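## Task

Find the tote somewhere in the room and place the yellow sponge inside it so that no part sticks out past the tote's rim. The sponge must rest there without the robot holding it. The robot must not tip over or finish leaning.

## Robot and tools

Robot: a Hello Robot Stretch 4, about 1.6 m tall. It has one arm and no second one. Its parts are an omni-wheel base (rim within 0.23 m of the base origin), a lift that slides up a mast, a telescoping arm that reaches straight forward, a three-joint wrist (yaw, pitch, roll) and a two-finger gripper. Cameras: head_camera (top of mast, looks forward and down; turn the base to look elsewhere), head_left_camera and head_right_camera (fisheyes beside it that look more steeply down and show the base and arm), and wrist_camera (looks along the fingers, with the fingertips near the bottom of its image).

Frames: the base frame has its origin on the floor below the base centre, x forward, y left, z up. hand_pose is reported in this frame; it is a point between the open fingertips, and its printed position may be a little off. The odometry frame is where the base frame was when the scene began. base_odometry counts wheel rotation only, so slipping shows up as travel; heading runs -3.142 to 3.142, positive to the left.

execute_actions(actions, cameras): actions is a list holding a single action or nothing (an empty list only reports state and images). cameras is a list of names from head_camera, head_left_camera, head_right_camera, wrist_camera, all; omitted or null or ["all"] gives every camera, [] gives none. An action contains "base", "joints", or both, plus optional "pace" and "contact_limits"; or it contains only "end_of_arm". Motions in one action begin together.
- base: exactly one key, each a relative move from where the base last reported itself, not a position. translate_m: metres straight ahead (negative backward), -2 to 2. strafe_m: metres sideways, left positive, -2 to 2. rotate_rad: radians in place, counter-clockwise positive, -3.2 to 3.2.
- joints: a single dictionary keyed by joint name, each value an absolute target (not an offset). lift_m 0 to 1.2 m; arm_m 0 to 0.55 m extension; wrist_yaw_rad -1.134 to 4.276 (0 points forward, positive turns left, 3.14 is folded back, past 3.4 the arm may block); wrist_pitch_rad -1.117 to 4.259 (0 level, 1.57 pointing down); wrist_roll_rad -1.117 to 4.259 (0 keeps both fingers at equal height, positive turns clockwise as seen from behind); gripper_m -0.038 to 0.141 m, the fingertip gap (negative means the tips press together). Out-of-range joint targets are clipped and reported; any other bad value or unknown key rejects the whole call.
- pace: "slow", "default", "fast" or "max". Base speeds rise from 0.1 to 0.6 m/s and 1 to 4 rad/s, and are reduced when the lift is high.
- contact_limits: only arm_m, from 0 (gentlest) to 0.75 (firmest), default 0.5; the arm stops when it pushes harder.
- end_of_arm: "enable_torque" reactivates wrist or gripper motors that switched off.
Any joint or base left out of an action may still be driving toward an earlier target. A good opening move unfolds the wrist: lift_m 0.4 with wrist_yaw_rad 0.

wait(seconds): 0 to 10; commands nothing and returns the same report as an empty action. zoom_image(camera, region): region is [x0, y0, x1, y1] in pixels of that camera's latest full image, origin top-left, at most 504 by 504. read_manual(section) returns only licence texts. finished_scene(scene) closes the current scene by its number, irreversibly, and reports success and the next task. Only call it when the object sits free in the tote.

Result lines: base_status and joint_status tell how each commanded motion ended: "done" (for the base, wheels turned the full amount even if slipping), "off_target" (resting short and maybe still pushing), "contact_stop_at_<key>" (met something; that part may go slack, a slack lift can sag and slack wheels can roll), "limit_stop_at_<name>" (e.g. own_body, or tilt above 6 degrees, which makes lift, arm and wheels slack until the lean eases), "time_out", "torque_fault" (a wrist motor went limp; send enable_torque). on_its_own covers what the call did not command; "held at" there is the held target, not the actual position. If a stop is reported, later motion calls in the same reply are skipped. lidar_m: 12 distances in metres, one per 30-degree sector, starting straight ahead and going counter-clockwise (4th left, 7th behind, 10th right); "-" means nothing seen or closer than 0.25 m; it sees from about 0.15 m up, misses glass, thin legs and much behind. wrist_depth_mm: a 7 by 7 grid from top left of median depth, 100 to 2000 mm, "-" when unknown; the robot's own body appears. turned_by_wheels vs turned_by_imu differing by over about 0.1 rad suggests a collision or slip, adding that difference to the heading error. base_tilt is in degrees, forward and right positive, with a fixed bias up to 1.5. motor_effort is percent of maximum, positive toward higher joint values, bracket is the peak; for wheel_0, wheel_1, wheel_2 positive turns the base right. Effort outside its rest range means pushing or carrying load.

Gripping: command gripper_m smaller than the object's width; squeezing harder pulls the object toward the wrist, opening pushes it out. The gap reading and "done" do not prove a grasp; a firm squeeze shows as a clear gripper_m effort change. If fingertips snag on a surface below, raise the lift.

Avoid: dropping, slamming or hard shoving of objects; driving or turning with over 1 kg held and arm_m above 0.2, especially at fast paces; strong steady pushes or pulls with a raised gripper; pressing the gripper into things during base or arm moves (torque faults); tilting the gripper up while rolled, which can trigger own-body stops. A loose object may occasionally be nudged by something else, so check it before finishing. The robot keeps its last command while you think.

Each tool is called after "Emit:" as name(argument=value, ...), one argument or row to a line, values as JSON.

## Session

Emit:
execute_actions(
  actions=[],
)

Scene clock: 0.00 s.
base_odometry: x=+0.000 y=+0.000 heading=+0.000 (m, m, rad; odometry frame)
turned_by_wheels: +0.000 (rad since the last result)
turned_by_imu: +0.000 (rad since the last result)
base_tilt: forward=-0.3 right=+0.9 (deg)
lidar_m: 0.69 0.74 0.99 1.48 1.29 0.85 0.78 2.39 1.25 1.12 1.14 2.47
base_status: not commanded
joint_positions: lift_m=+0.212 arm_m=+0.001 wrist_yaw_rad=+3.098 wrist_pitch_rad=-0.004 wrist_roll_rad=+0.012 gripper_m=+0.057
joint_status: not commanded
motor_effort: lift_m=+20 arm_m=+0 wrist_yaw_rad=-1 wrist_pitch_rad=-5 wrist_roll_rad=-1 gripper_m=-4 wheel_0=+0 wheel_1=+0 wheel_2=+0 (%)
hand_pose: x=-0.1124 y=+0.0998 z=+0.3915 quat_wxyz=(+0.022, +0.002, +0.006, +1.000) (m; base frame)
wrist_depth_mm: - 133 878 891 931 960 976 / - 124 184 904 946 960 991 / - 136 211 931 960 976 1008 / 137 161 904 917 946 991 1025 / 1921 1921 931 931 960 1008 1042 / 1078 1182 931 151 960 1008 1060 / 809 820 891 - 878 798 809
pictures: head_camera, head_left_camera, head_right_camera, wrist_camera
Images, in order (width x height): head_camera 420x560, head_left_camera 420x672, head_right_camera 420x672, wrist_camera 616x392.

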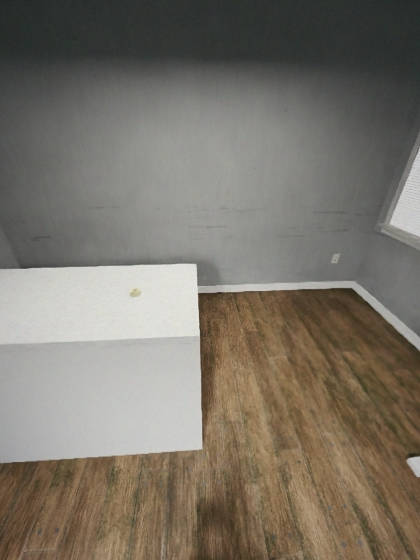

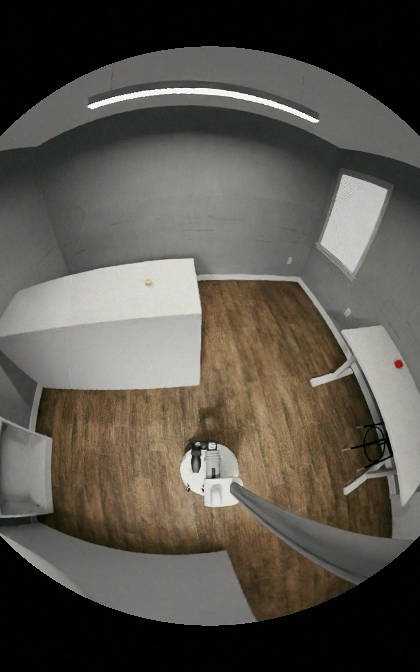

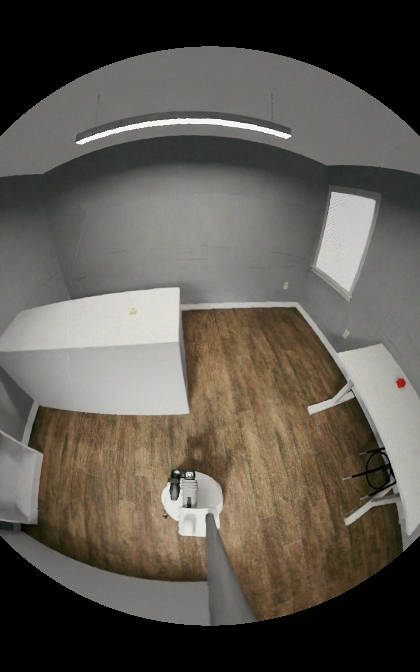

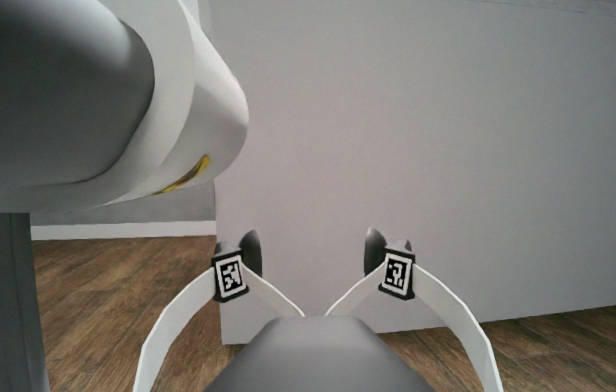

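That item looks like a tape roll; look around.

Emit:
zoom_image(
  camera="head_camera",
  region=[100, 270, 170, 315],
)

Emit:
execute_actions(
  actions=[
    {"base":{"rotate_rad":2.4},"pace":"fast"},
  ],
  cameras=["head_camera","head_left_camera"],
)

Region (100, 270, 170, 315) of head_camera's 420x560 image, scaled by 7.200, with more detail than that image has; it fills the top 324 rows of this view, and the rest is white.

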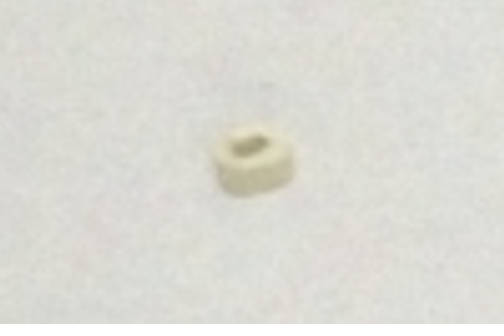

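Scene clock: 4.37 s.
base_odometry: x=+0.000 y=+0.000 heading=+2.400 (m, m, rad; odometry frame)
turned_by_wheels: +2.400 (rad since the last result)
turned_by_imu: +2.422 (rad since the last result)
base_tilt: forward=-0.3 right=+1.0 (deg)
lidar_m: 0.95 0.76 0.76 1.41 1.17 1.13 1.30 2.34 0.73 0.82 1.39 1.48
base_status: done
joint_positions: lift_m=+0.212 arm_m=+0.001 wrist_yaw_rad=+3.098 wrist_pitch_rad=-0.004 wrist_roll_rad=+0.012 gripper_m=+0.057
joint_status: not commanded
motor_effort: lift_m=+20(20) arm_m=+0(0) wrist_yaw_rad=-2(2) wrist_pitch_rad=-5(5) wrist_roll_rad=+1(1) gripper_m=-5(4) wheel_0=+0(7) wheel_1=+0(5) wheel_2=+0(8) (%)
hand_pose: x=-0.1124 y=+0.0998 z=+0.3915 quat_wxyz=(+0.022, +0.002, +0.006, +1.000) (m; base frame)
wrist_depth_mm: - 133 - - - 1756 1576 / - 125 184 - 1921 1397 1138 / - 136 211 - - 1808 1618 / 138 162 - - - 1863 1618 / 1921 1921 1708 1921 1499 1756 1576 / 1078 1160 1008 151 991 1118 1098 / 809 831 891 - 866 809 809
pictures: head_camera, head_left_camera
Images, in order (width x height): head_camera 420x560, head_left_camera 420x672.

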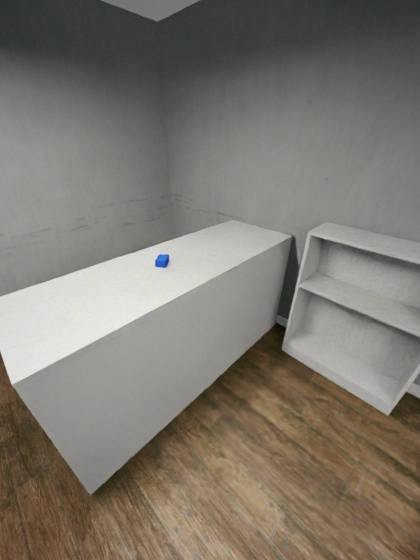

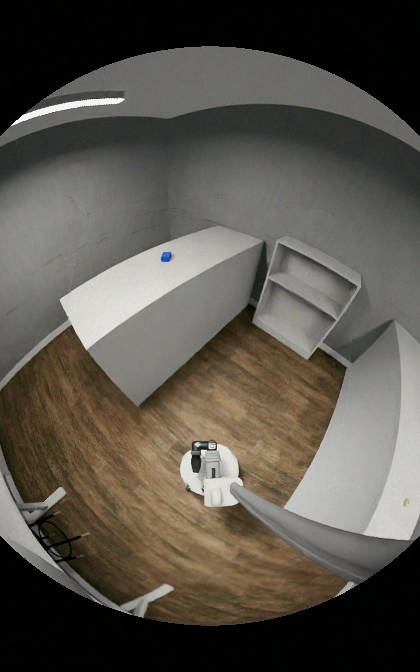

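Emit:
execute_actions(
  actions=[
    {"base":{"rotate_rad":1.9},"pace":"fast"},
  ],
  cameras=["head_camera","head_left_camera"],
)

Scene clock: 8.30 s.
base_odometry: x=+0.000 y=+0.000 heading=-1.983 (m, m, rad; odometry frame)
turned_by_wheels: +1.900 (rad since the last result)
turned_by_imu: +1.918 (rad since the last result)
base_tilt: forward=-0.3 right=+0.9 (deg)
lidar_m: 1.19 1.10 1.18 2.47 0.71 0.77 1.12 1.46 1.09 0.79 0.74 2.46
base_status: done
joint_positions: lift_m=+0.212 arm_m=+0.001 wrist_yaw_rad=+3.098 wrist_pitch_rad=-0.004 wrist_roll_rad=+0.012 gripper_m=+0.057
joint_status: not commanded
motor_effort: lift_m=+20(20) arm_m=+0(0) wrist_yaw_rad=-1(0) wrist_pitch_rad=-6(5) wrist_roll_rad=-2(2) gripper_m=-3(5) wheel_0=-1(7) wheel_1=-1(6) wheel_2=+0(8) (%)
hand_pose: x=-0.1124 y=+0.0998 z=+0.3915 quat_wxyz=(+0.022, +0.002, +0.006, +1.000) (m; base frame)
wrist_depth_mm: - 133 1863 - 991 768 640 / - 124 184 1366 1008 778 654 / - 136 210 1430 1025 788 654 / 137 162 1983 1464 1025 798 661 / 1537 1661 1756 1430 931 798 668 / 1078 1182 1008 151 946 759 676 / 820 831 891 - 866 759 676
pictures: head_camera, head_left_camera
Images, in order (width x height): head_camera 420x560, head_left_camera 420x672.

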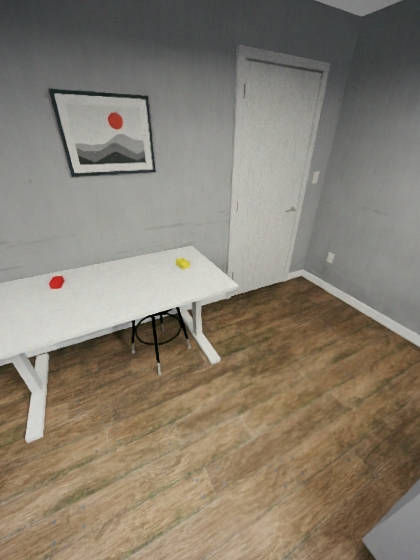

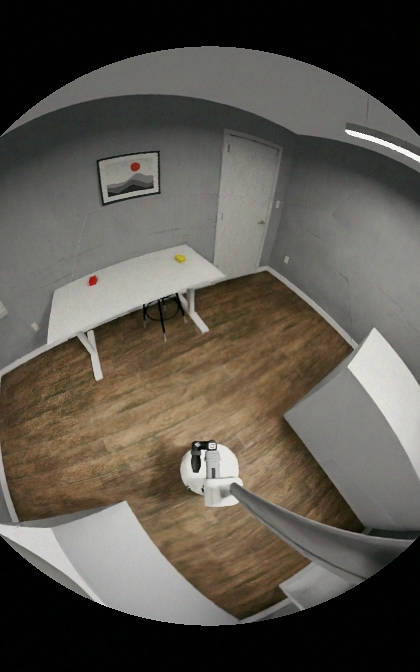

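Emit:
zoom_image(
  camera="head_camera",
  region=[130, 230, 250, 310],
)

Emit:
execute_actions(
  actions=[
    {"base":{"translate_m":0.7},"joints":{"lift_m":0.75,"wrist_yaw_rad":0,"gripper_m":0.14},"pace":"fast"},
  ],
)

Region (130, 230, 250, 310) of head_camera's 420x560 image, scaled by 4.200, with more detail than that image has.

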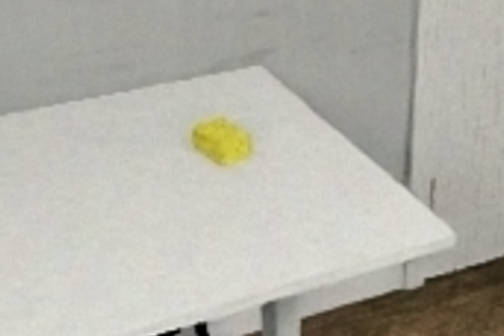

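Scene clock: 13.93 s.
base_odometry: x=-0.281 y=-0.641 heading=-1.983 (m, m, rad; odometry frame)
turned_by_wheels: +0.000 (rad since the last result)
turned_by_imu: -0.003 (rad since the last result)
base_tilt: forward=-0.3 right=+1.0 (deg)
lidar_m: 0.56 0.52 0.55 0.78 2.71 1.24 1.60 1.65 0.75 0.86 1.98 1.80
base_status: done
joint_positions: lift_m=+0.750 arm_m=+0.001 wrist_yaw_rad=+0.000 wrist_pitch_rad=-0.004 wrist_roll_rad=+0.012 gripper_m=+0.140
joint_status: all done
motor_effort: lift_m=+25(27) arm_m=+0(0) wrist_yaw_rad=-1(6) wrist_pitch_rad=-5(5) wrist_roll_rad=+1(0) gripper_m=-1(2) wheel_0=+0(5) wheel_1=+0(5) wheel_2=-1(11) (%)
hand_pose: x=+0.4605 y=-0.0874 z=+0.9291 quat_wxyz=(+1.000, +0.006, -0.002, +0.000) (m; base frame)
wrist_depth_mm: 931 1025 1160 1255 1430 1661 1618 / 960 1025 1160 1281 1430 1661 1661 / 960 1042 1160 1308 1430 1661 1708 / 960 1060 1160 1308 1464 1708 1708 / 960 991 1160 1308 1499 1756 1708 / 668 634 627 150 1499 1756 1756 / 504 488 517 - 1576 1708 1618
pictures: head_camera, head_left_camera, head_right_camera, wrist_camera
Images, in order (width x height): head_camera 420x560, head_left_camera 420x672, head_right_camera 420x672, wrist_camera 616x392.

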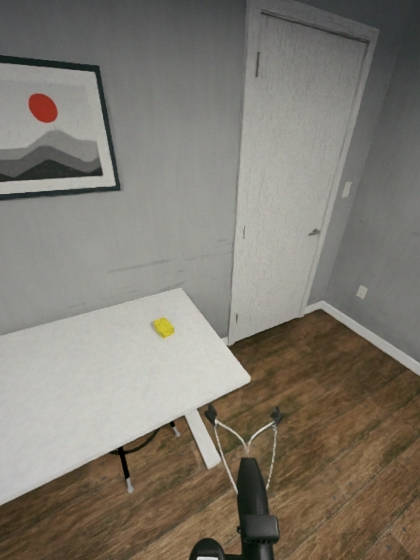

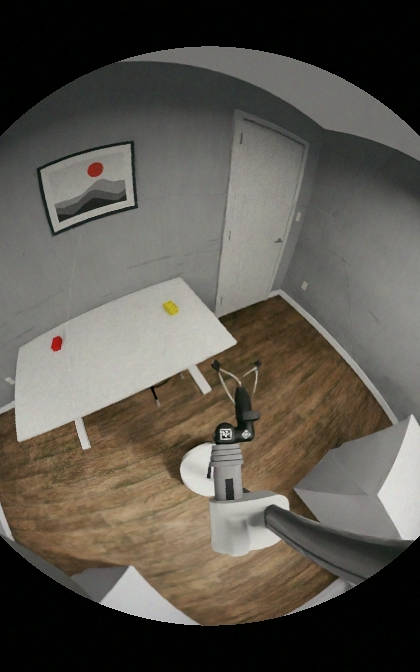

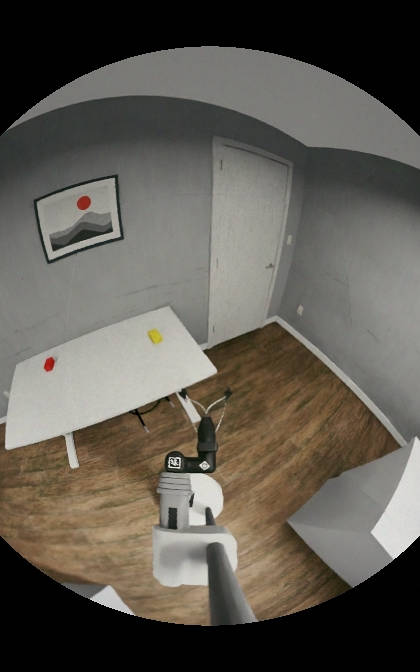

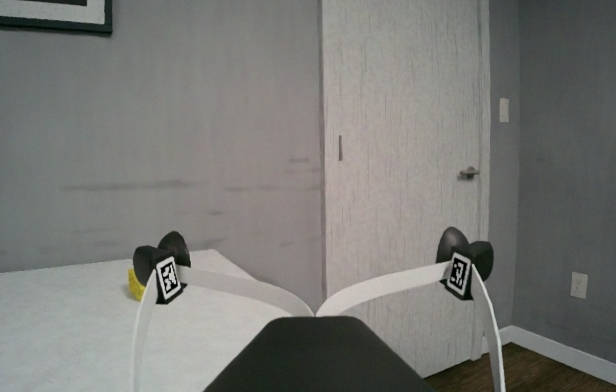

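Emit:
execute_actions(
  actions=[
    {"base":{"rotate_rad":0.30},"joints":{"lift_m":1.0,"wrist_pitch_rad":1.57,"arm_m":0.15},"pace":"fast"},
  ],
  cameras=[],
)

Emit:
execute_actions(
  actions=[
    {"base":{"translate_m":0.22},"joints":{"arm_m":0.5},"pace":"fast"},
  ],
)

Scene clock: 20.40 s.
base_odometry: x=-0.281 y=-0.641 heading=-1.683 (m, m, rad; odometry frame)
turned_by_wheels: +0.300 (rad since the last result)
turned_by_imu: +0.302 (rad since the last result)
base_tilt: forward=-0.3 right=+0.9 (deg)
lidar_m: 0.51 0.52 0.63 2.72 1.24 1.33 2.12 0.84 0.70 2.00 2.00 0.62
base_status: done
joint_positions: lift_m=+1.000 arm_m=+0.149 wrist_yaw_rad=+0.000 wrist_pitch_rad=+1.570 wrist_roll_rad=+0.012 gripper_m=+0.140
joint_status: all done
motor_effort: lift_m=+25(29) arm_m=+8(8) wrist_yaw_rad=-1(2) wrist_pitch_rad=+2(5) wrist_roll_rad=-1(0) gripper_m=+0(1) wheel_0=+0(3) wheel_1=+0(5) wheel_2=+0(7) (%)
hand_pose: x=+0.3198 y=-0.0874 z=+0.8894 quat_wxyz=(+0.707, +0.004, +0.707, -0.004) (m; base frame)
wrist_depth_mm: 387 1060 1078 1078 1060 1060 1060 / 1060 1078 1098 1060 1078 1078 1078 / 1098 1098 1098 1098 1098 1098 1098 / 1138 1118 1118 1098 1118 1118 1118 / 1138 1138 931 917 1138 1118 1118 / 1160 1160 931 151 1138 1138 1138 / 1182 1160 1182 - 1160 1160 1160
pictures: none
No camera images: the call's "cameras" was empty. Leave "cameras" out to get every camera's image.

Scene clock: 22.47 s.
base_odometry: x=-0.305 y=-0.860 heading=-1.684 (m, m, rad; odometry frame)
turned_by_wheels: +0.000 (rad since the last result)
turned_by_imu: -0.001 (rad since the last result)
base_tilt: forward=-0.3 right=+0.9 (deg)
lidar_m: 0.32 0.31 0.41 0.75 1.48 1.41 2.32 0.86 0.94 1.93 1.94 0.35
base_status: done
joint_positions: lift_m=+1.000 arm_m=+0.499 wrist_yaw_rad=+0.000 wrist_pitch_rad=+1.570 wrist_roll_rad=+0.011 gripper_m=+0.140
joint_status: all done
motor_effort: lift_m=+25(25) arm_m=+8(8) wrist_yaw_rad=-2(1) wrist_pitch_rad=+1(0) wrist_roll_rad=-1(0) gripper_m=-1(2) wheel_0=-1(4) wheel_1=-1(5) wheel_2=+0(9) (%)
hand_pose: x=+0.6699 y=-0.0874 z=+0.8894 quat_wxyz=(+0.707, +0.004, +0.707, -0.004) (m; base frame)
wrist_depth_mm: 377 379 377 377 377 1042 1060 / 382 382 379 379 382 382 1078 / 389 387 387 384 387 384 1098 / 394 394 392 389 392 392 1098 / 399 399 399 397 397 392 1118 / 407 404 404 151 402 399 1138 / 413 413 410 - 410 407 1160
pictures: head_camera, head_left_camera, head_right_camera, wrist_camera
Images, in order (width x height): head_camera 420x560, head_left_camera 420x672, head_right_camera 420x672, wrist_camera 616x392.

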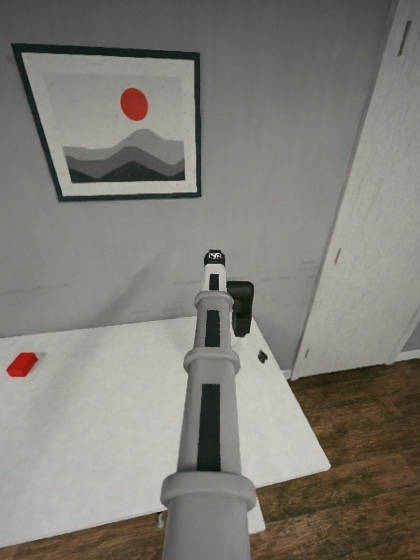

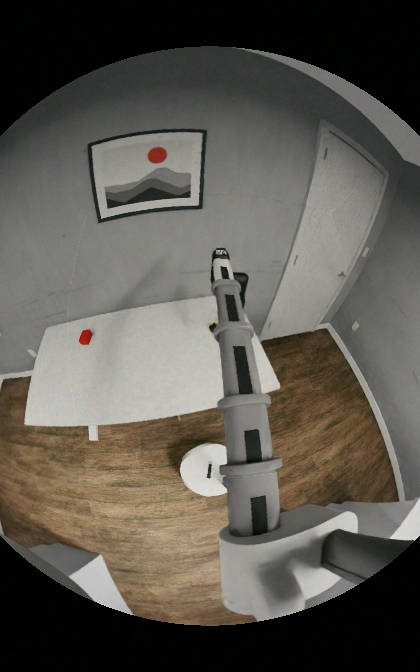

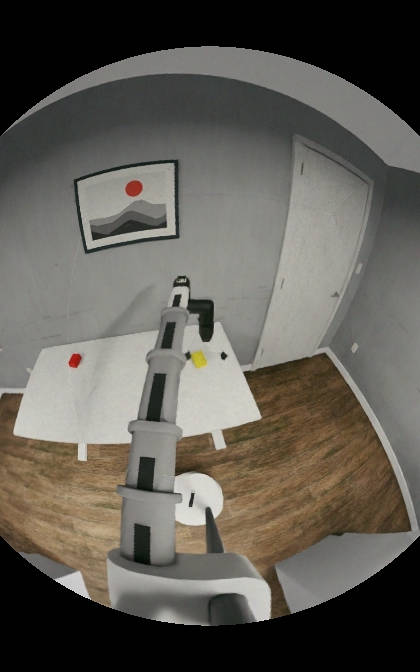

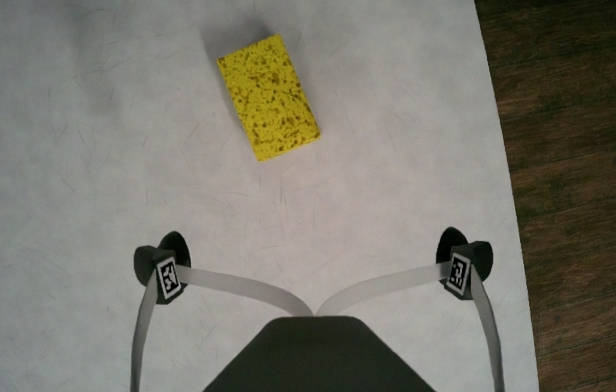

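Emit:
execute_actions(
  actions=[
    {"base":{"translate_m":0.08},"joints":{"arm_m":0.545,"wrist_roll_rad":-0.38,"lift_m":0.93}},
  ],
  cameras=[],
)

Emit:
execute_actions(
  actions=[
    {"base":{"strafe_m":0.048}},
  ],
  cameras=["wrist_camera","head_right_camera"],
)

Scene clock: 27.23 s.
base_odometry: x=-0.314 y=-0.939 heading=-1.684 (m, m, rad; odometry frame)
turned_by_wheels: +0.000 (rad since the last result)
turned_by_imu: -0.001 (rad since the last result)
base_tilt: forward=-0.2 right=+0.9 (deg)
lidar_m: 0.25 0.25 0.30 0.56 1.63 1.46 2.40 0.95 1.01 1.94 0.46 0.26
base_status: done
joint_positions: lift_m=+0.930 arm_m=+0.544 wrist_yaw_rad=+0.000 wrist_pitch_rad=+1.570 wrist_roll_rad=-0.380 gripper_m=+0.140
joint_status: all done
motor_effort: lift_m=+16(28) arm_m=+8(9) wrist_yaw_rad=-1(2) wrist_pitch_rad=+1(1) wrist_roll_rad=+0(4) gripper_m=+0(2) wheel_0=-1(3) wheel_1=-1(4) wheel_2=+0(7) (%)
hand_pose: x=+0.7149 y=-0.0874 z=+0.8201 quat_wxyz=(+0.695, -0.134, +0.694, +0.133) (m; base frame)
wrist_depth_mm: 312 309 310 310 309 309 307 / 315 314 314 314 314 312 750 / 320 320 319 317 317 317 1025 / 325 324 279 320 322 320 1042 / 329 329 282 325 325 324 1060 / 334 334 332 151 330 330 1078 / 340 340 334 - 334 336 1078
pictures: none
No camera images: the call's "cameras" was empty. Leave "cameras" out to get every camera's image.

Scene clock: 28.33 s.
base_odometry: x=-0.267 y=-0.945 heading=-1.684 (m, m, rad; odometry frame)
turned_by_wheels: +0.000 (rad since the last result)
turned_by_imu: +0.000 (rad since the last result)
base_tilt: forward=-0.2 right=+1.0 (deg)
lidar_m: 0.25 0.25 0.27 0.53 1.64 1.41 2.40 0.99 1.07 2.00 0.44 0.25
base_status: done
joint_positions: lift_m=+0.930 arm_m=+0.544 wrist_yaw_rad=+0.000 wrist_pitch_rad=+1.570 wrist_roll_rad=-0.380 gripper_m=+0.140
joint_status: not commanded
motor_effort: lift_m=+16(16) arm_m=+8(8) wrist_yaw_rad=-1(1) wrist_pitch_rad=+1(1) wrist_roll_rad=-2(0) gripper_m=+0(0) wheel_0=-1(7) wheel_1=-1(5) wheel_2=-1(2) (%)
hand_pose: x=+0.7149 y=-0.0874 z=+0.8201 quat_wxyz=(+0.695, -0.134, +0.694, +0.133) (m; base frame)
wrist_depth_mm: 312 310 312 310 309 309 307 / 315 315 312 314 314 312 312 / 320 322 319 319 319 317 315 / 325 325 322 279 324 320 320 / 330 327 327 282 327 324 325 / 336 334 334 151 330 330 1042 / 340 338 338 - 334 334 1098
pictures: head_right_camera, wrist_camera
Images, in order (width x height): head_right_camera 420x672, wrist_camera 616x392.

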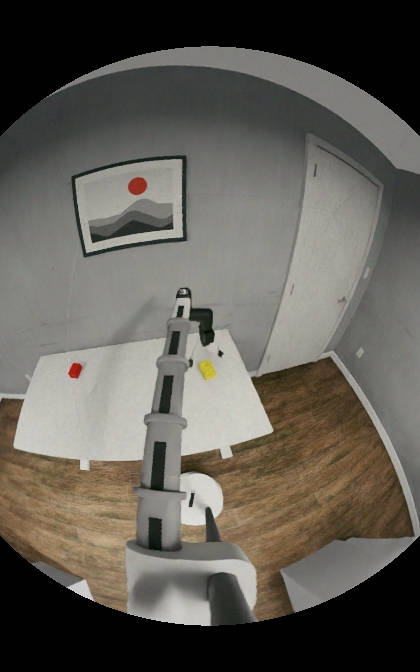

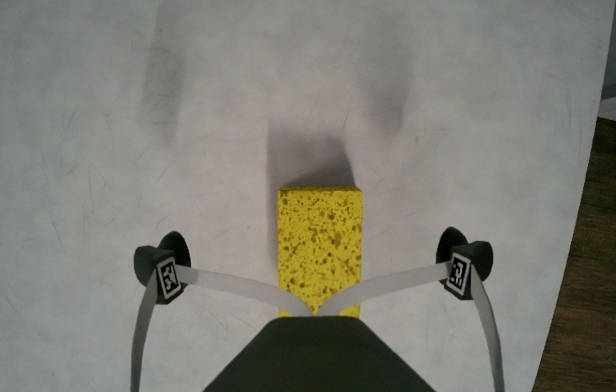

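Emit:
execute_actions(
  actions=[
    {"joints":{"arm_m":0.527,"lift_m":0.862}},
  ],
  cameras=["wrist_camera"],
)

Emit:
execute_actions(
  actions=[
    {"joints":{"gripper_m":0.03}},
  ],
  cameras=["wrist_camera"],
)

Emit:
execute_actions(
  actions=[
    {"joints":{"lift_m":0.94}},
  ],
  cameras=["wrist_camera","head_right_camera"],
)

Scene clock: 34.87 s.
base_odometry: x=-0.267 y=-0.945 heading=-1.684 (m, m, rad; odometry frame)
turned_by_wheels: +0.000 (rad since the last result)
turned_by_imu: +0.000 (rad since the last result)
base_tilt: forward=-0.3 right=+0.9 (deg)
lidar_m: 0.25 0.25 0.29 0.53 1.67 1.40 2.40 1.00 1.04 1.99 0.43 0.26
base_status: not commanded
joint_positions: lift_m=+0.862 arm_m=+0.528 wrist_yaw_rad=+0.000 wrist_pitch_rad=+1.570 wrist_roll_rad=-0.380 gripper_m=+0.140
joint_status: all done
motor_effort: lift_m=+16(15) arm_m=-7(8) wrist_yaw_rad=-1(2) wrist_pitch_rad=+1(1) wrist_roll_rad=-1(1) gripper_m=-2(0) wheel_0=-1(1) wheel_1=+0(1) wheel_2=-1(1) (%)
hand_pose: x=+0.6995 y=-0.0874 z=+0.7521 quat_wxyz=(+0.695, -0.133, +0.694, +0.133) (m; base frame)
wrist_depth_mm: 246 247 245 245 244 243 242 / 249 249 248 248 246 247 246 / 253 252 252 252 251 249 249 / 257 256 255 211 253 254 253 / 260 259 259 213 213 255 256 / 265 263 263 151 259 259 260 / 268 267 266 - 264 264 264
pictures: wrist_camera
Images, in order (width x height): wrist_camera 616x392.

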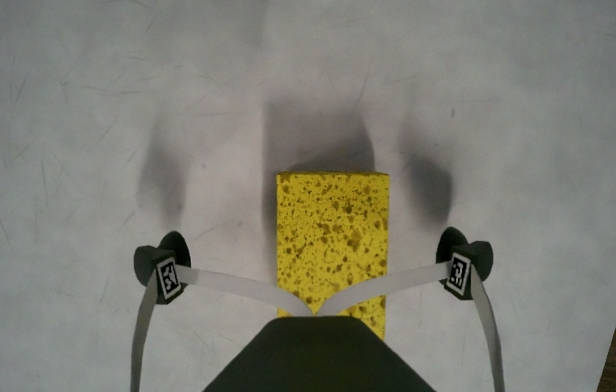

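Scene clock: 36.97 s.
base_odometry: x=-0.267 y=-0.945 heading=-1.684 (m, m, rad; odometry frame)
turned_by_wheels: +0.000 (rad since the last result)
turned_by_imu: +0.000 (rad since the last result)
base_tilt: forward=-0.3 right=+1.0 (deg)
lidar_m: 0.25 0.25 0.27 0.51 1.65 1.41 2.41 0.98 1.05 1.99 0.44 0.25
base_status: not commanded
joint_positions: lift_m=+0.862 arm_m=+0.528 wrist_yaw_rad=+0.000 wrist_pitch_rad=+1.570 wrist_roll_rad=-0.380 gripper_m=+0.030
joint_status: all done
motor_effort: lift_m=+16(16) arm_m=-8(7) wrist_yaw_rad=-2(1) wrist_pitch_rad=+1(1) wrist_roll_rad=+0(1) gripper_m=-18(19) wheel_0=-1(1) wheel_1=-1(0) wheel_2=-1(1) (%)
hand_pose: x=+0.6995 y=-0.0874 z=+0.7521 quat_wxyz=(+0.695, -0.133, +0.694, +0.133) (m; base frame)
wrist_depth_mm: 246 245 245 244 244 243 242 / 250 249 248 248 247 245 246 / 253 252 251 251 251 250 249 / 257 256 255 200 254 254 252 / 259 259 258 203 204 257 257 / 264 263 207 204 211 259 260 / 267 268 267 - 264 263 264
pictures: wrist_camera
Images, in order (width x height): wrist_camera 616x392.

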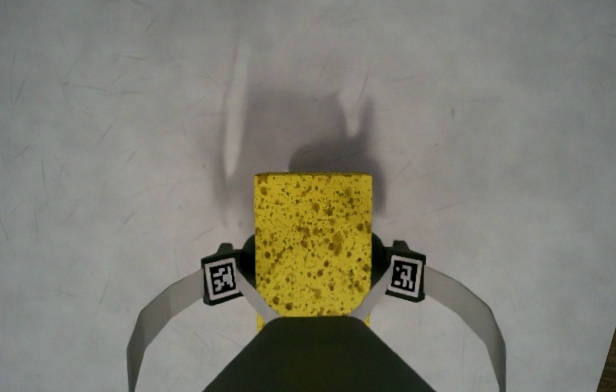

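Scene clock: 38.27 s.
base_odometry: x=-0.267 y=-0.945 heading=-1.684 (m, m, rad; odometry frame)
turned_by_wheels: +0.000 (rad since the last result)
turned_by_imu: +0.000 (rad since the last result)
base_tilt: forward=-0.3 right=+0.9 (deg)
lidar_m: 0.25 0.25 0.28 0.54 1.66 1.36 2.43 0.97 1.08 1.98 0.42 0.26
base_status: not commanded
joint_positions: lift_m=+0.940 arm_m=+0.528 wrist_yaw_rad=+0.000 wrist_pitch_rad=+1.570 wrist_roll_rad=-0.380 gripper_m=+0.030
joint_status: all done
motor_effort: lift_m=+26(26) arm_m=-8(8) wrist_yaw_rad=-2(1) wrist_pitch_rad=+0(1) wrist_roll_rad=-1(1) gripper_m=-18(18) wheel_0=-1(1) wheel_1=+0(0) wheel_2=-2(1) (%)
hand_pose: x=+0.6995 y=-0.0874 z=+0.8293 quat_wxyz=(+0.695, -0.133, +0.694, +0.133) (m; base frame)
wrist_depth_mm: 320 320 319 319 319 317 317 / 325 324 324 324 322 320 320 / 330 330 327 327 327 327 325 / 336 334 334 200 329 330 330 / 340 338 334 203 204 334 336 / 345 342 207 204 210 338 1060 / 351 347 347 - 343 345 1098
pictures: head_right_camera, wrist_camera
Images, in order (width x height): head_right_camera 420x672, wrist_camera 616x392.

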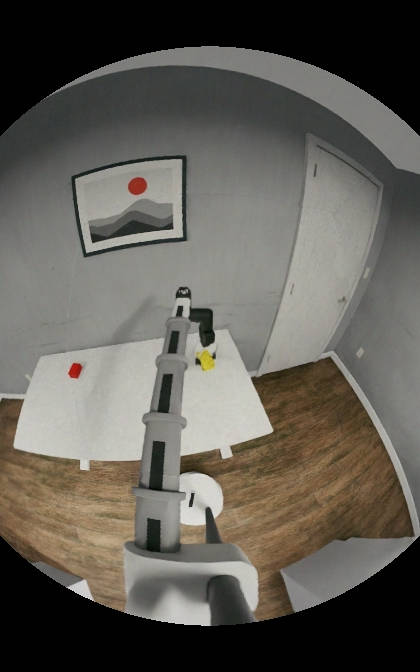

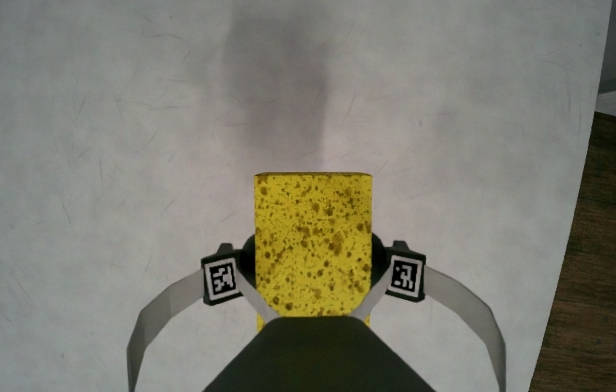

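Emit:
execute_actions(
  actions=[
    {"base":{"translate_m":-0.25},"joints":{"arm_m":0.05,"wrist_roll_rad":0},"pace":"fast"},
  ],
  cameras=[],
)

Emit:
execute_actions(
  actions=[
    {"base":{"strafe_m":-1.0},"pace":"fast"},
  ],
  cameras=[],
)

Emit:
execute_actions(
  actions=[
    {"base":{"rotate_rad":-2.6},"joints":{"lift_m":0.5},"pace":"fast"},
  ],
  cameras=["head_camera","head_left_camera"],
)

Scene clock: 45.00 s.
base_odometry: x=-0.238 y=-0.696 heading=-1.684 (m, m, rad; odometry frame)
turned_by_wheels: +0.000 (rad since the last result)
turned_by_imu: +0.001 (rad since the last result)
base_tilt: forward=-0.3 right=+0.9 (deg)
lidar_m: 0.46 0.46 0.57 1.07 1.20 1.27 2.15 0.91 0.81 2.05 2.04 0.52
base_status: done
joint_positions: lift_m=+0.940 arm_m=+0.051 wrist_yaw_rad=+0.000 wrist_pitch_rad=+1.570 wrist_roll_rad=+0.000 gripper_m=+0.030
joint_status: all done
motor_effort: lift_m=+26(26) arm_m=-7(8) wrist_yaw_rad=+0(0) wrist_pitch_rad=+0(0) wrist_roll_rad=-1(1) gripper_m=-19(19) wheel_0=+1(6) wheel_1=+0(5) wheel_2=+0(9) (%)
hand_pose: x=+0.2223 y=-0.0874 z=+0.8294 quat_wxyz=(+0.707, +0.000, +0.707, +0.000) (m; base frame)
wrist_depth_mm: 1025 1008 1008 1025 991 1008 1025 / 1042 1042 1025 1025 1025 1025 1008 / 1042 1060 1042 1042 1025 1042 1025 / 1060 1042 1042 201 1042 1060 1042 / 1078 1060 854 203 204 1060 1060 / 1098 1098 207 205 210 1078 1078 / 1098 1098 1118 - 1098 1098 1078
pictures: none
No camera images: the call's "cameras" was empty. Leave "cameras" out to get every camera's image.

Scene clock: 49.03 s.
base_odometry: x=-1.232 y=-0.584 heading=-1.684 (m, m, rad; odometry frame)
turned_by_wheels: +0.000 (rad since the last result)
turned_by_imu: +0.001 (rad since the last result)
base_tilt: forward=-0.3 right=+0.9 (deg)
lidar_m: 1.39 0.87 0.84 1.53 2.09 0.48 0.43 0.43 1.20 1.05 1.06 1.28
base_status: done
joint_positions: lift_m=+0.940 arm_m=+0.051 wrist_yaw_rad=+0.000 wrist_pitch_rad=+1.570 wrist_roll_rad=+0.000 gripper_m=+0.030
joint_status: not commanded
motor_effort: lift_m=+26(26) arm_m=-8(7) wrist_yaw_rad=-1(0) wrist_pitch_rad=+0(0) wrist_roll_rad=+0(0) gripper_m=-17(19) wheel_0=-1(9) wheel_1=+1(9) wheel_2=+0(1) (%)
hand_pose: x=+0.2224 y=-0.0874 z=+0.8294 quat_wxyz=(+0.707, +0.000, +0.707, +0.000) (m; base frame)
wrist_depth_mm: 1008 1008 1008 1008 1025 1008 991 / 1025 1025 1025 1025 1025 1025 1008 / 1042 1042 1042 1042 1042 1025 1025 / 1060 1042 1060 200 1042 1060 1042 / 1078 1078 842 202 204 1060 1060 / 1098 1098 207 204 210 1060 1060 / 1118 1098 1098 - 1098 1098 1078
pictures: none
No camera images: the call's "cameras" was empty. Leave "cameras" out to get every camera's image.

Scene clock: 51.77 s.
base_odometry: x=-1.232 y=-0.584 heading=+1.999 (m, m, rad; odometry frame)
turned_by_wheels: -2.600 (rad since the last result)
turned_by_imu: -2.625 (rad since the last result)
base_tilt: forward=-0.3 right=+1.0 (deg)
lidar_m: 0.43 1.18 1.05 1.06 1.28 1.41 0.83 0.83 1.55 2.07 0.46 0.39
base_status: done
joint_positions: lift_m=+0.500 arm_m=+0.051 wrist_yaw_rad=+0.000 wrist_pitch_rad=+1.570 wrist_roll_rad=+0.000 gripper_m=+0.030
joint_status: all done
motor_effort: lift_m=+17(24) arm_m=-7(7) wrist_yaw_rad=-1(1) wrist_pitch_rad=+1(0) wrist_roll_rad=+0(1) gripper_m=-19(20) wheel_0=+1(5) wheel_1=-1(3) wheel_2=-2(5) (%)
hand_pose: x=+0.2225 y=-0.0874 z=+0.3900 quat_wxyz=(+0.707, +0.000, +0.707, +0.000) (m; base frame)
wrist_depth_mm: 591 591 591 585 407 330 289 / 597 597 603 603 603 459 387 / 609 609 609 609 603 603 580 / 621 615 615 201 609 615 603 / 627 627 410 203 204 621 621 / 640 415 208 204 210 627 627 / 647 421 418 - 640 640 640
pictures: head_camera, head_left_camera
Images, in order (width x height): head_camera 420x560, head_left_camera 420x672.

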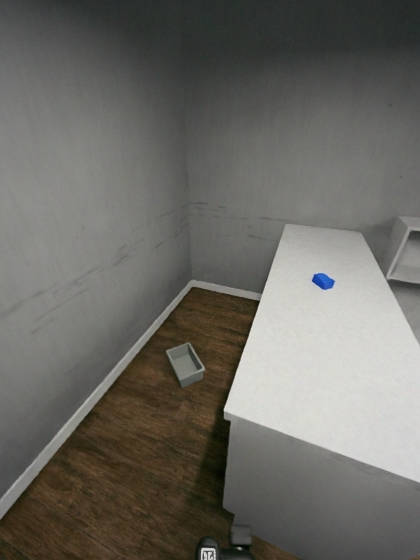

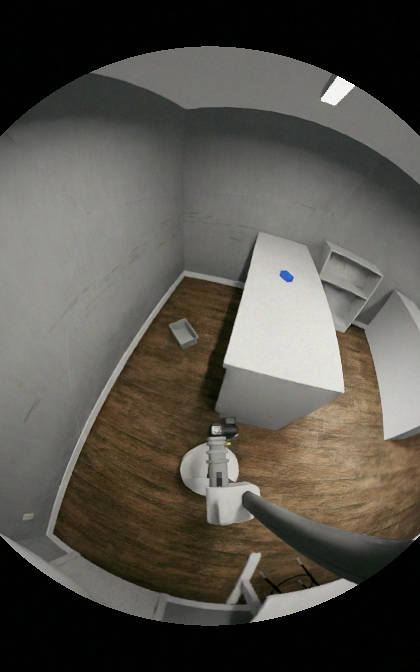

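Emit:
execute_actions(
  actions=[
    {"base":{"rotate_rad":-0.4},"pace":"fast"},
  ],
  cameras=[],
)

Emit:
execute_actions(
  actions=[
    {"base":{"strafe_m":0.69},"joints":{"lift_m":0.4},"pace":"fast"},
  ],
  cameras=["head_camera"],
)

Emit:
execute_actions(
  actions=[
    {"base":{"translate_m":0.5},"joints":{"arm_m":0.4},"pace":"fast"},
  ],
  cameras=["head_camera","wrist_camera"],
)

Scene clock: 56.97 s.
base_odometry: x=-1.232 y=-0.584 heading=+1.599 (m, m, rad; odometry frame)
turned_by_wheels: -0.400 (rad since the last result)
turned_by_imu: -0.404 (rad since the last result)
base_tilt: forward=-0.3 right=+0.9 (deg)
lidar_m: 0.41 0.45 1.11 1.06 1.09 1.46 1.42 0.81 0.89 2.32 2.05 0.45
base_status: done
joint_positions: lift_m=+0.500 arm_m=+0.051 wrist_yaw_rad=+0.000 wrist_pitch_rad=+1.570 wrist_roll_rad=+0.000 gripper_m=+0.030
joint_status: not commanded
motor_effort: lift_m=+17(17) arm_m=-7(7) wrist_yaw_rad=-2(2) wrist_pitch_rad=+1(1) wrist_roll_rad=+0(0) gripper_m=-20(20) wheel_0=-1(6) wheel_1=+0(6) wheel_2=+0(7) (%)
hand_pose: x=+0.2225 y=-0.0874 z=+0.3900 quat_wxyz=(+0.707, +0.000, +0.707, +0.000) (m; base frame)
wrist_depth_mm: 597 597 525 530 554 569 585 / 603 603 597 597 597 597 597 / 609 615 603 609 609 603 603 / 615 621 615 200 609 615 609 / 627 621 407 202 204 621 621 / 634 415 208 204 210 627 627 / 640 421 418 - 634 647 640
pictures: none
No camera images: the call's "cameras" was empty. Leave "cameras" out to get every camera's image.

Scene clock: 59.90 s.
base_odometry: x=-1.922 y=-0.603 heading=+1.599 (m, m, rad; odometry frame)
turned_by_wheels: +0.000 (rad since the last result)
turned_by_imu: -0.001 (rad since the last result)
base_tilt: forward=-0.3 right=+0.9 (deg)
lidar_m: 0.94 0.59 0.39 0.35 0.37 0.51 1.27 1.50 1.34 2.37 0.66 0.76
base_status: done
joint_positions: lift_m=+0.400 arm_m=+0.051 wrist_yaw_rad=+0.000 wrist_pitch_rad=+1.570 wrist_roll_rad=+0.000 gripper_m=+0.030
joint_status: all done
motor_effort: lift_m=+17(17) arm_m=-7(7) wrist_yaw_rad=-1(1) wrist_pitch_rad=+1(0) wrist_roll_rad=+0(1) gripper_m=-18(18) wheel_0=-1(8) wheel_1=+0(11) wheel_2=+0(0) (%)
hand_pose: x=+0.2225 y=-0.0874 z=+0.2901 quat_wxyz=(+0.707, +0.000, +0.707, +0.000) (m; base frame)
wrist_depth_mm: 496 496 496 496 492 492 488 / 504 504 500 496 500 492 500 / 512 508 504 508 508 508 504 / 512 517 517 200 512 512 517 / 525 521 314 203 204 525 521 / 525 314 207 204 209 525 530 / 319 314 312 - 449 535 535
pictures: head_camera
Images, in order (width x height): head_camera 420x560.

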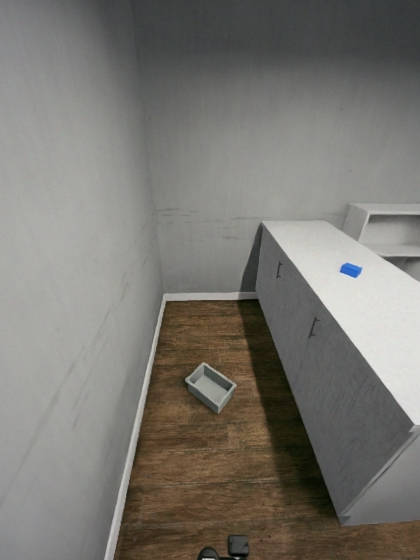

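Scene clock: 62.50 s.
base_odometry: x=-1.936 y=-0.104 heading=+1.599 (m, m, rad; odometry frame)
turned_by_wheels: +0.000 (rad since the last result)
turned_by_imu: -0.002 (rad since the last result)
base_tilt: forward=-0.3 right=+0.9 (deg)
lidar_m: 0.42 0.61 0.44 0.40 0.40 0.54 1.35 1.77 1.66 0.50 0.52 0.68
base_status: done
joint_positions: lift_m=+0.400 arm_m=+0.399 wrist_yaw_rad=+0.000 wrist_pitch_rad=+1.570 wrist_roll_rad=+0.000 gripper_m=+0.030
joint_status: all done
motor_effort: lift_m=+17(17) arm_m=+7(9) wrist_yaw_rad=-1(2) wrist_pitch_rad=+1(0) wrist_roll_rad=-1(0) gripper_m=-19(19) wheel_0=-1(3) wheel_1=+0(5) wheel_2=-1(11) (%)
hand_pose: x=+0.5699 y=-0.0874 z=+0.2900 quat_wxyz=(+0.707, +0.000, +0.707, +0.000) (m; base frame)
wrist_depth_mm: 496 492 496 492 488 488 488 / 500 436 496 500 504 496 496 / 504 500 504 500 508 500 504 / 512 455 508 200 508 508 512 / 525 525 399 202 203 517 521 / 535 525 207 204 210 521 530 / 539 535 535 - 530 535 530
pictures: head_camera, wrist_camera
Images, in order (width x height): head_camera 420x560, wrist_camera 616x392.

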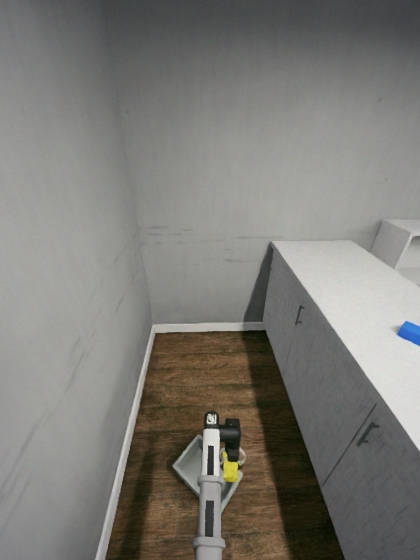

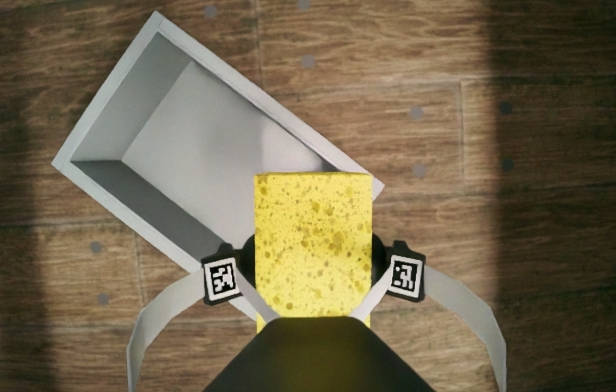

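Emit:
execute_actions(
  actions=[
    {"base":{"strafe_m":0.112},"joints":{"arm_m":0.444,"wrist_roll_rad":0.64}},
  ],
  cameras=["wrist_camera"],
)

Emit:
execute_actions(
  actions=[
    {"joints":{"lift_m":0.29}},
  ],
  cameras=["wrist_camera"],
)

Scene clock: 67.13 s.
base_odometry: x=-2.048 y=-0.107 heading=+1.599 (m, m, rad; odometry frame)
turned_by_wheels: +0.000 (rad since the last result)
turned_by_imu: -0.001 (rad since the last result)
base_tilt: forward=-0.3 right=+1.0 (deg)
lidar_m: 0.49 0.48 0.32 0.30 0.31 0.42 1.01 1.95 1.77 0.61 0.64 0.46
base_status: done
joint_positions: lift_m=+0.400 arm_m=+0.443 wrist_yaw_rad=+0.000 wrist_pitch_rad=+1.570 wrist_roll_rad=+0.640 gripper_m=+0.030
joint_status: all done
motor_effort: lift_m=+17(17) arm_m=+8(9) wrist_yaw_rad=-2(2) wrist_pitch_rad=+1(2) wrist_roll_rad=+0(6) gripper_m=-19(20) wheel_0=+0(7) wheel_1=-1(7) wheel_2=-1(1) (%)
hand_pose: x=+0.6138 y=-0.0874 z=+0.2900 quat_wxyz=(+0.672, +0.222, +0.671, -0.222) (m; base frame)
wrist_depth_mm: 496 492 492 488 492 492 492 / 500 500 500 500 496 500 496 / 504 508 413 504 480 504 508 / 512 512 473 200 480 512 512 / 521 517 397 202 204 521 525 / 525 530 208 204 210 525 530 / 535 530 535 - 530 535 535
pictures: wrist_camera
Images, in order (width x height): wrist_camera 616x392.

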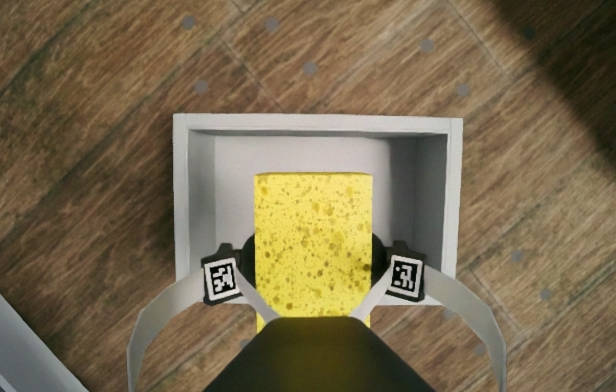

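Scene clock: 68.63 s.
base_odometry: x=-2.048 y=-0.107 heading=+1.599 (m, m, rad; odometry frame)
turned_by_wheels: +0.000 (rad since the last result)
turned_by_imu: +0.000 (rad since the last result)
base_tilt: forward=-0.3 right=+0.9 (deg)
lidar_m: 0.47 0.49 0.31 0.28 0.30 0.41 1.02 1.94 1.76 0.59 0.62 0.45
base_status: not commanded
joint_positions: lift_m=+0.290 arm_m=+0.443 wrist_yaw_rad=+0.000 wrist_pitch_rad=+1.570 wrist_roll_rad=+0.640 gripper_m=+0.030
joint_status: all done
motor_effort: lift_m=+16(19) arm_m=+8(8) wrist_yaw_rad=-1(2) wrist_pitch_rad=+1(1) wrist_roll_rad=+0(0) gripper_m=-20(19) wheel_0=+0(0) wheel_1=-1(2) wheel_2=+0(1) (%)
hand_pose: x=+0.6138 y=-0.0874 z=+0.1801 quat_wxyz=(+0.672, +0.222, +0.671, -0.222) (m; base frame)
wrist_depth_mm: 387 387 387 387 387 384 387 / 392 394 392 392 392 389 392 / 397 334 394 394 394 306 394 / 402 340 397 201 399 329 402 / 410 340 375 203 204 325 410 / 415 291 208 204 211 298 415 / 424 421 294 - 294 418 418
pictures: wrist_camera
Images, in order (width x height): wrist_camera 616x392.

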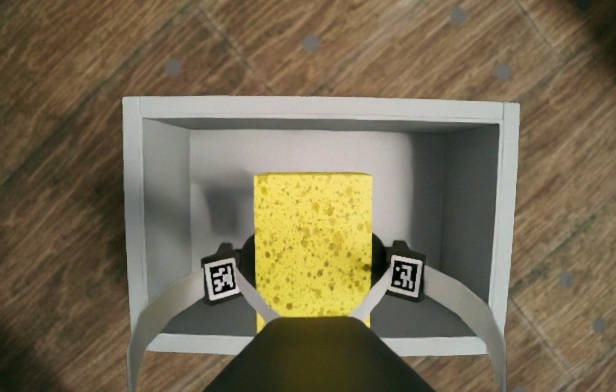

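Emit:
execute_actions(
  actions=[
    {"joints":{"lift_m":0.147,"arm_m":0.455}},
  ],
  cameras=["wrist_camera"],
)

Emit:
execute_actions(
  actions=[
    {"joints":{"gripper_m":0.11}},
  ],
  cameras=[],
)

Emit:
execute_actions(
  actions=[
    {"joints":{"lift_m":0.4},"pace":"fast"},
  ],
  cameras=["wrist_camera"],
)

Scene clock: 74.80 s.
base_odometry: x=-2.048 y=-0.107 heading=+1.599 (m, m, rad; odometry frame)
turned_by_wheels: +0.000 (rad since the last result)
turned_by_imu: +0.000 (rad since the last result)
base_tilt: forward=-0.3 right=+0.9 (deg)
lidar_m: 0.46 0.43 0.32 0.28 0.29 0.42 0.97 1.94 1.76 0.61 0.61 0.44
base_status: not commanded
joint_positions: lift_m=+0.147 arm_m=+0.454 wrist_yaw_rad=+0.000 wrist_pitch_rad=+1.570 wrist_roll_rad=+0.640 gripper_m=+0.030
joint_status: all done
motor_effort: lift_m=+16(17) arm_m=+8(10) wrist_yaw_rad=-1(1) wrist_pitch_rad=+1(0) wrist_roll_rad=+0(1) gripper_m=-19(17) wheel_0=+0(0) wheel_1=-1(1) wheel_2=-1(1) (%)
hand_pose: x=+0.6248 y=-0.0874 z=+0.0371 quat_wxyz=(+0.671, +0.222, +0.671, -0.222) (m; base frame)
wrist_depth_mm: 250 250 250 250 250 249 248 / 135 136 135 135 136 136 136 / 169 230 253 253 253 253 220 / 169 249 256 200 256 257 229 / 170 250 258 203 204 260 228 / 169 215 206 204 211 263 225 / 167 229 267 - 267 259 223
pictures: wrist_camera
Images, in order (width x height): wrist_camera 616x392.

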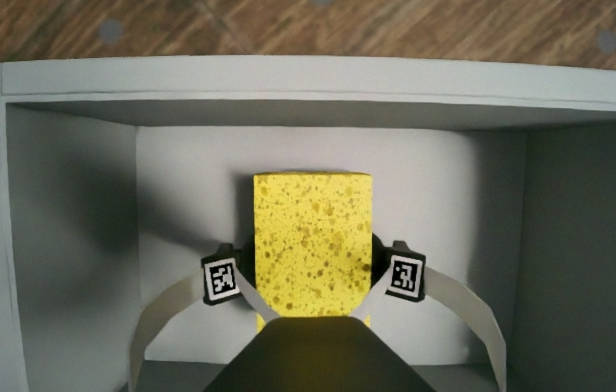

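Scene clock: 76.43 s.
base_odometry: x=-2.048 y=-0.107 heading=+1.599 (m, m, rad; odometry frame)
turned_by_wheels: +0.000 (rad since the last result)
turned_by_imu: +0.000 (rad since the last result)
base_tilt: forward=-0.3 right=+0.9 (deg)
lidar_m: 0.46 0.46 0.29 0.30 0.30 0.42 0.97 1.91 1.78 0.62 0.65 0.46
base_status: not commanded
joint_positions: lift_m=+0.147 arm_m=+0.454 wrist_yaw_rad=+0.000 wrist_pitch_rad=+1.570 wrist_roll_rad=+0.640 gripper_m=+0.110
joint_status: all done
motor_effort: lift_m=+16(16) arm_m=+7(8) wrist_yaw_rad=-1(1) wrist_pitch_rad=+1(1) wrist_roll_rad=-2(1) gripper_m=-1(16) wheel_0=-1(0) wheel_1=-1(1) wheel_2=-1(1) (%)
hand_pose: x=+0.6248 y=-0.0874 z=+0.0371 quat_wxyz=(+0.671, +0.222, +0.671, -0.222) (m; base frame)
wrist_depth_mm: 250 249 249 249 249 250 249 / 135 136 135 136 136 136 136 / 169 230 252 254 253 254 219 / 169 249 256 211 257 257 229 / 169 232 258 215 259 259 229 / 169 216 264 152 264 263 225 / 168 229 266 - 268 266 223
pictures: none
No camera images: the call's "cameras" was empty. Leave "cameras" out to get every camera's image.

Scene clock: 78.13 s.
base_odometry: x=-2.048 y=-0.107 heading=+1.599 (m, m, rad; odometry frame)
turned_by_wheels: +0.000 (rad since the last result)
turned_by_imu: +0.000 (rad since the last result)
base_tilt: forward=-0.3 right=+0.9 (deg)
lidar_m: 0.46 0.49 0.32 0.28 0.29 0.41 1.02 1.93 1.75 0.62 0.63 0.46
base_status: not commanded
joint_positions: lift_m=+0.400 arm_m=+0.454 wrist_yaw_rad=+0.000 wrist_pitch_rad=+1.570 wrist_roll_rad=+0.640 gripper_m=+0.110
joint_status: all done
motor_effort: lift_m=+25(28) arm_m=+8(8) wrist_yaw_rad=-1(2) wrist_pitch_rad=+0(1) wrist_roll_rad=+3(1) gripper_m=-3(2) wheel_0=+0(0) wheel_1=-1(1) wheel_2=-1(1) (%)
hand_pose: x=+0.6248 y=-0.0874 z=+0.2894 quat_wxyz=(+0.671, +0.222, +0.671, -0.222) (m; base frame)
wrist_depth_mm: 488 492 492 492 492 492 492 / 496 500 500 496 496 496 496 / 508 504 430 504 504 504 500 / 512 512 504 466 512 512 512 / 521 521 484 517 517 517 517 / 525 525 404 152 410 525 521 / 535 535 535 - 535 535 535
pictures: wrist_camera
Images, in order (width x height): wrist_camera 616x392.

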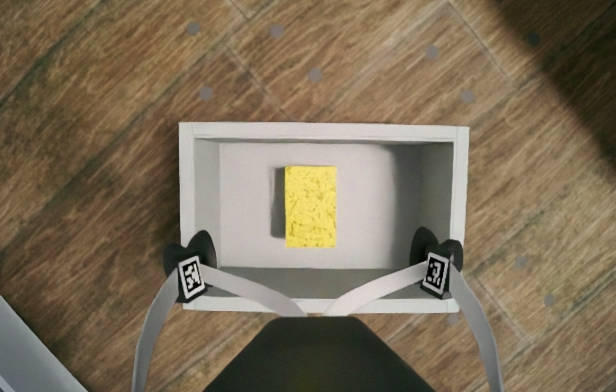

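Emit:
finished_scene(
  scene=2,
)

The scene is finished: the task was done.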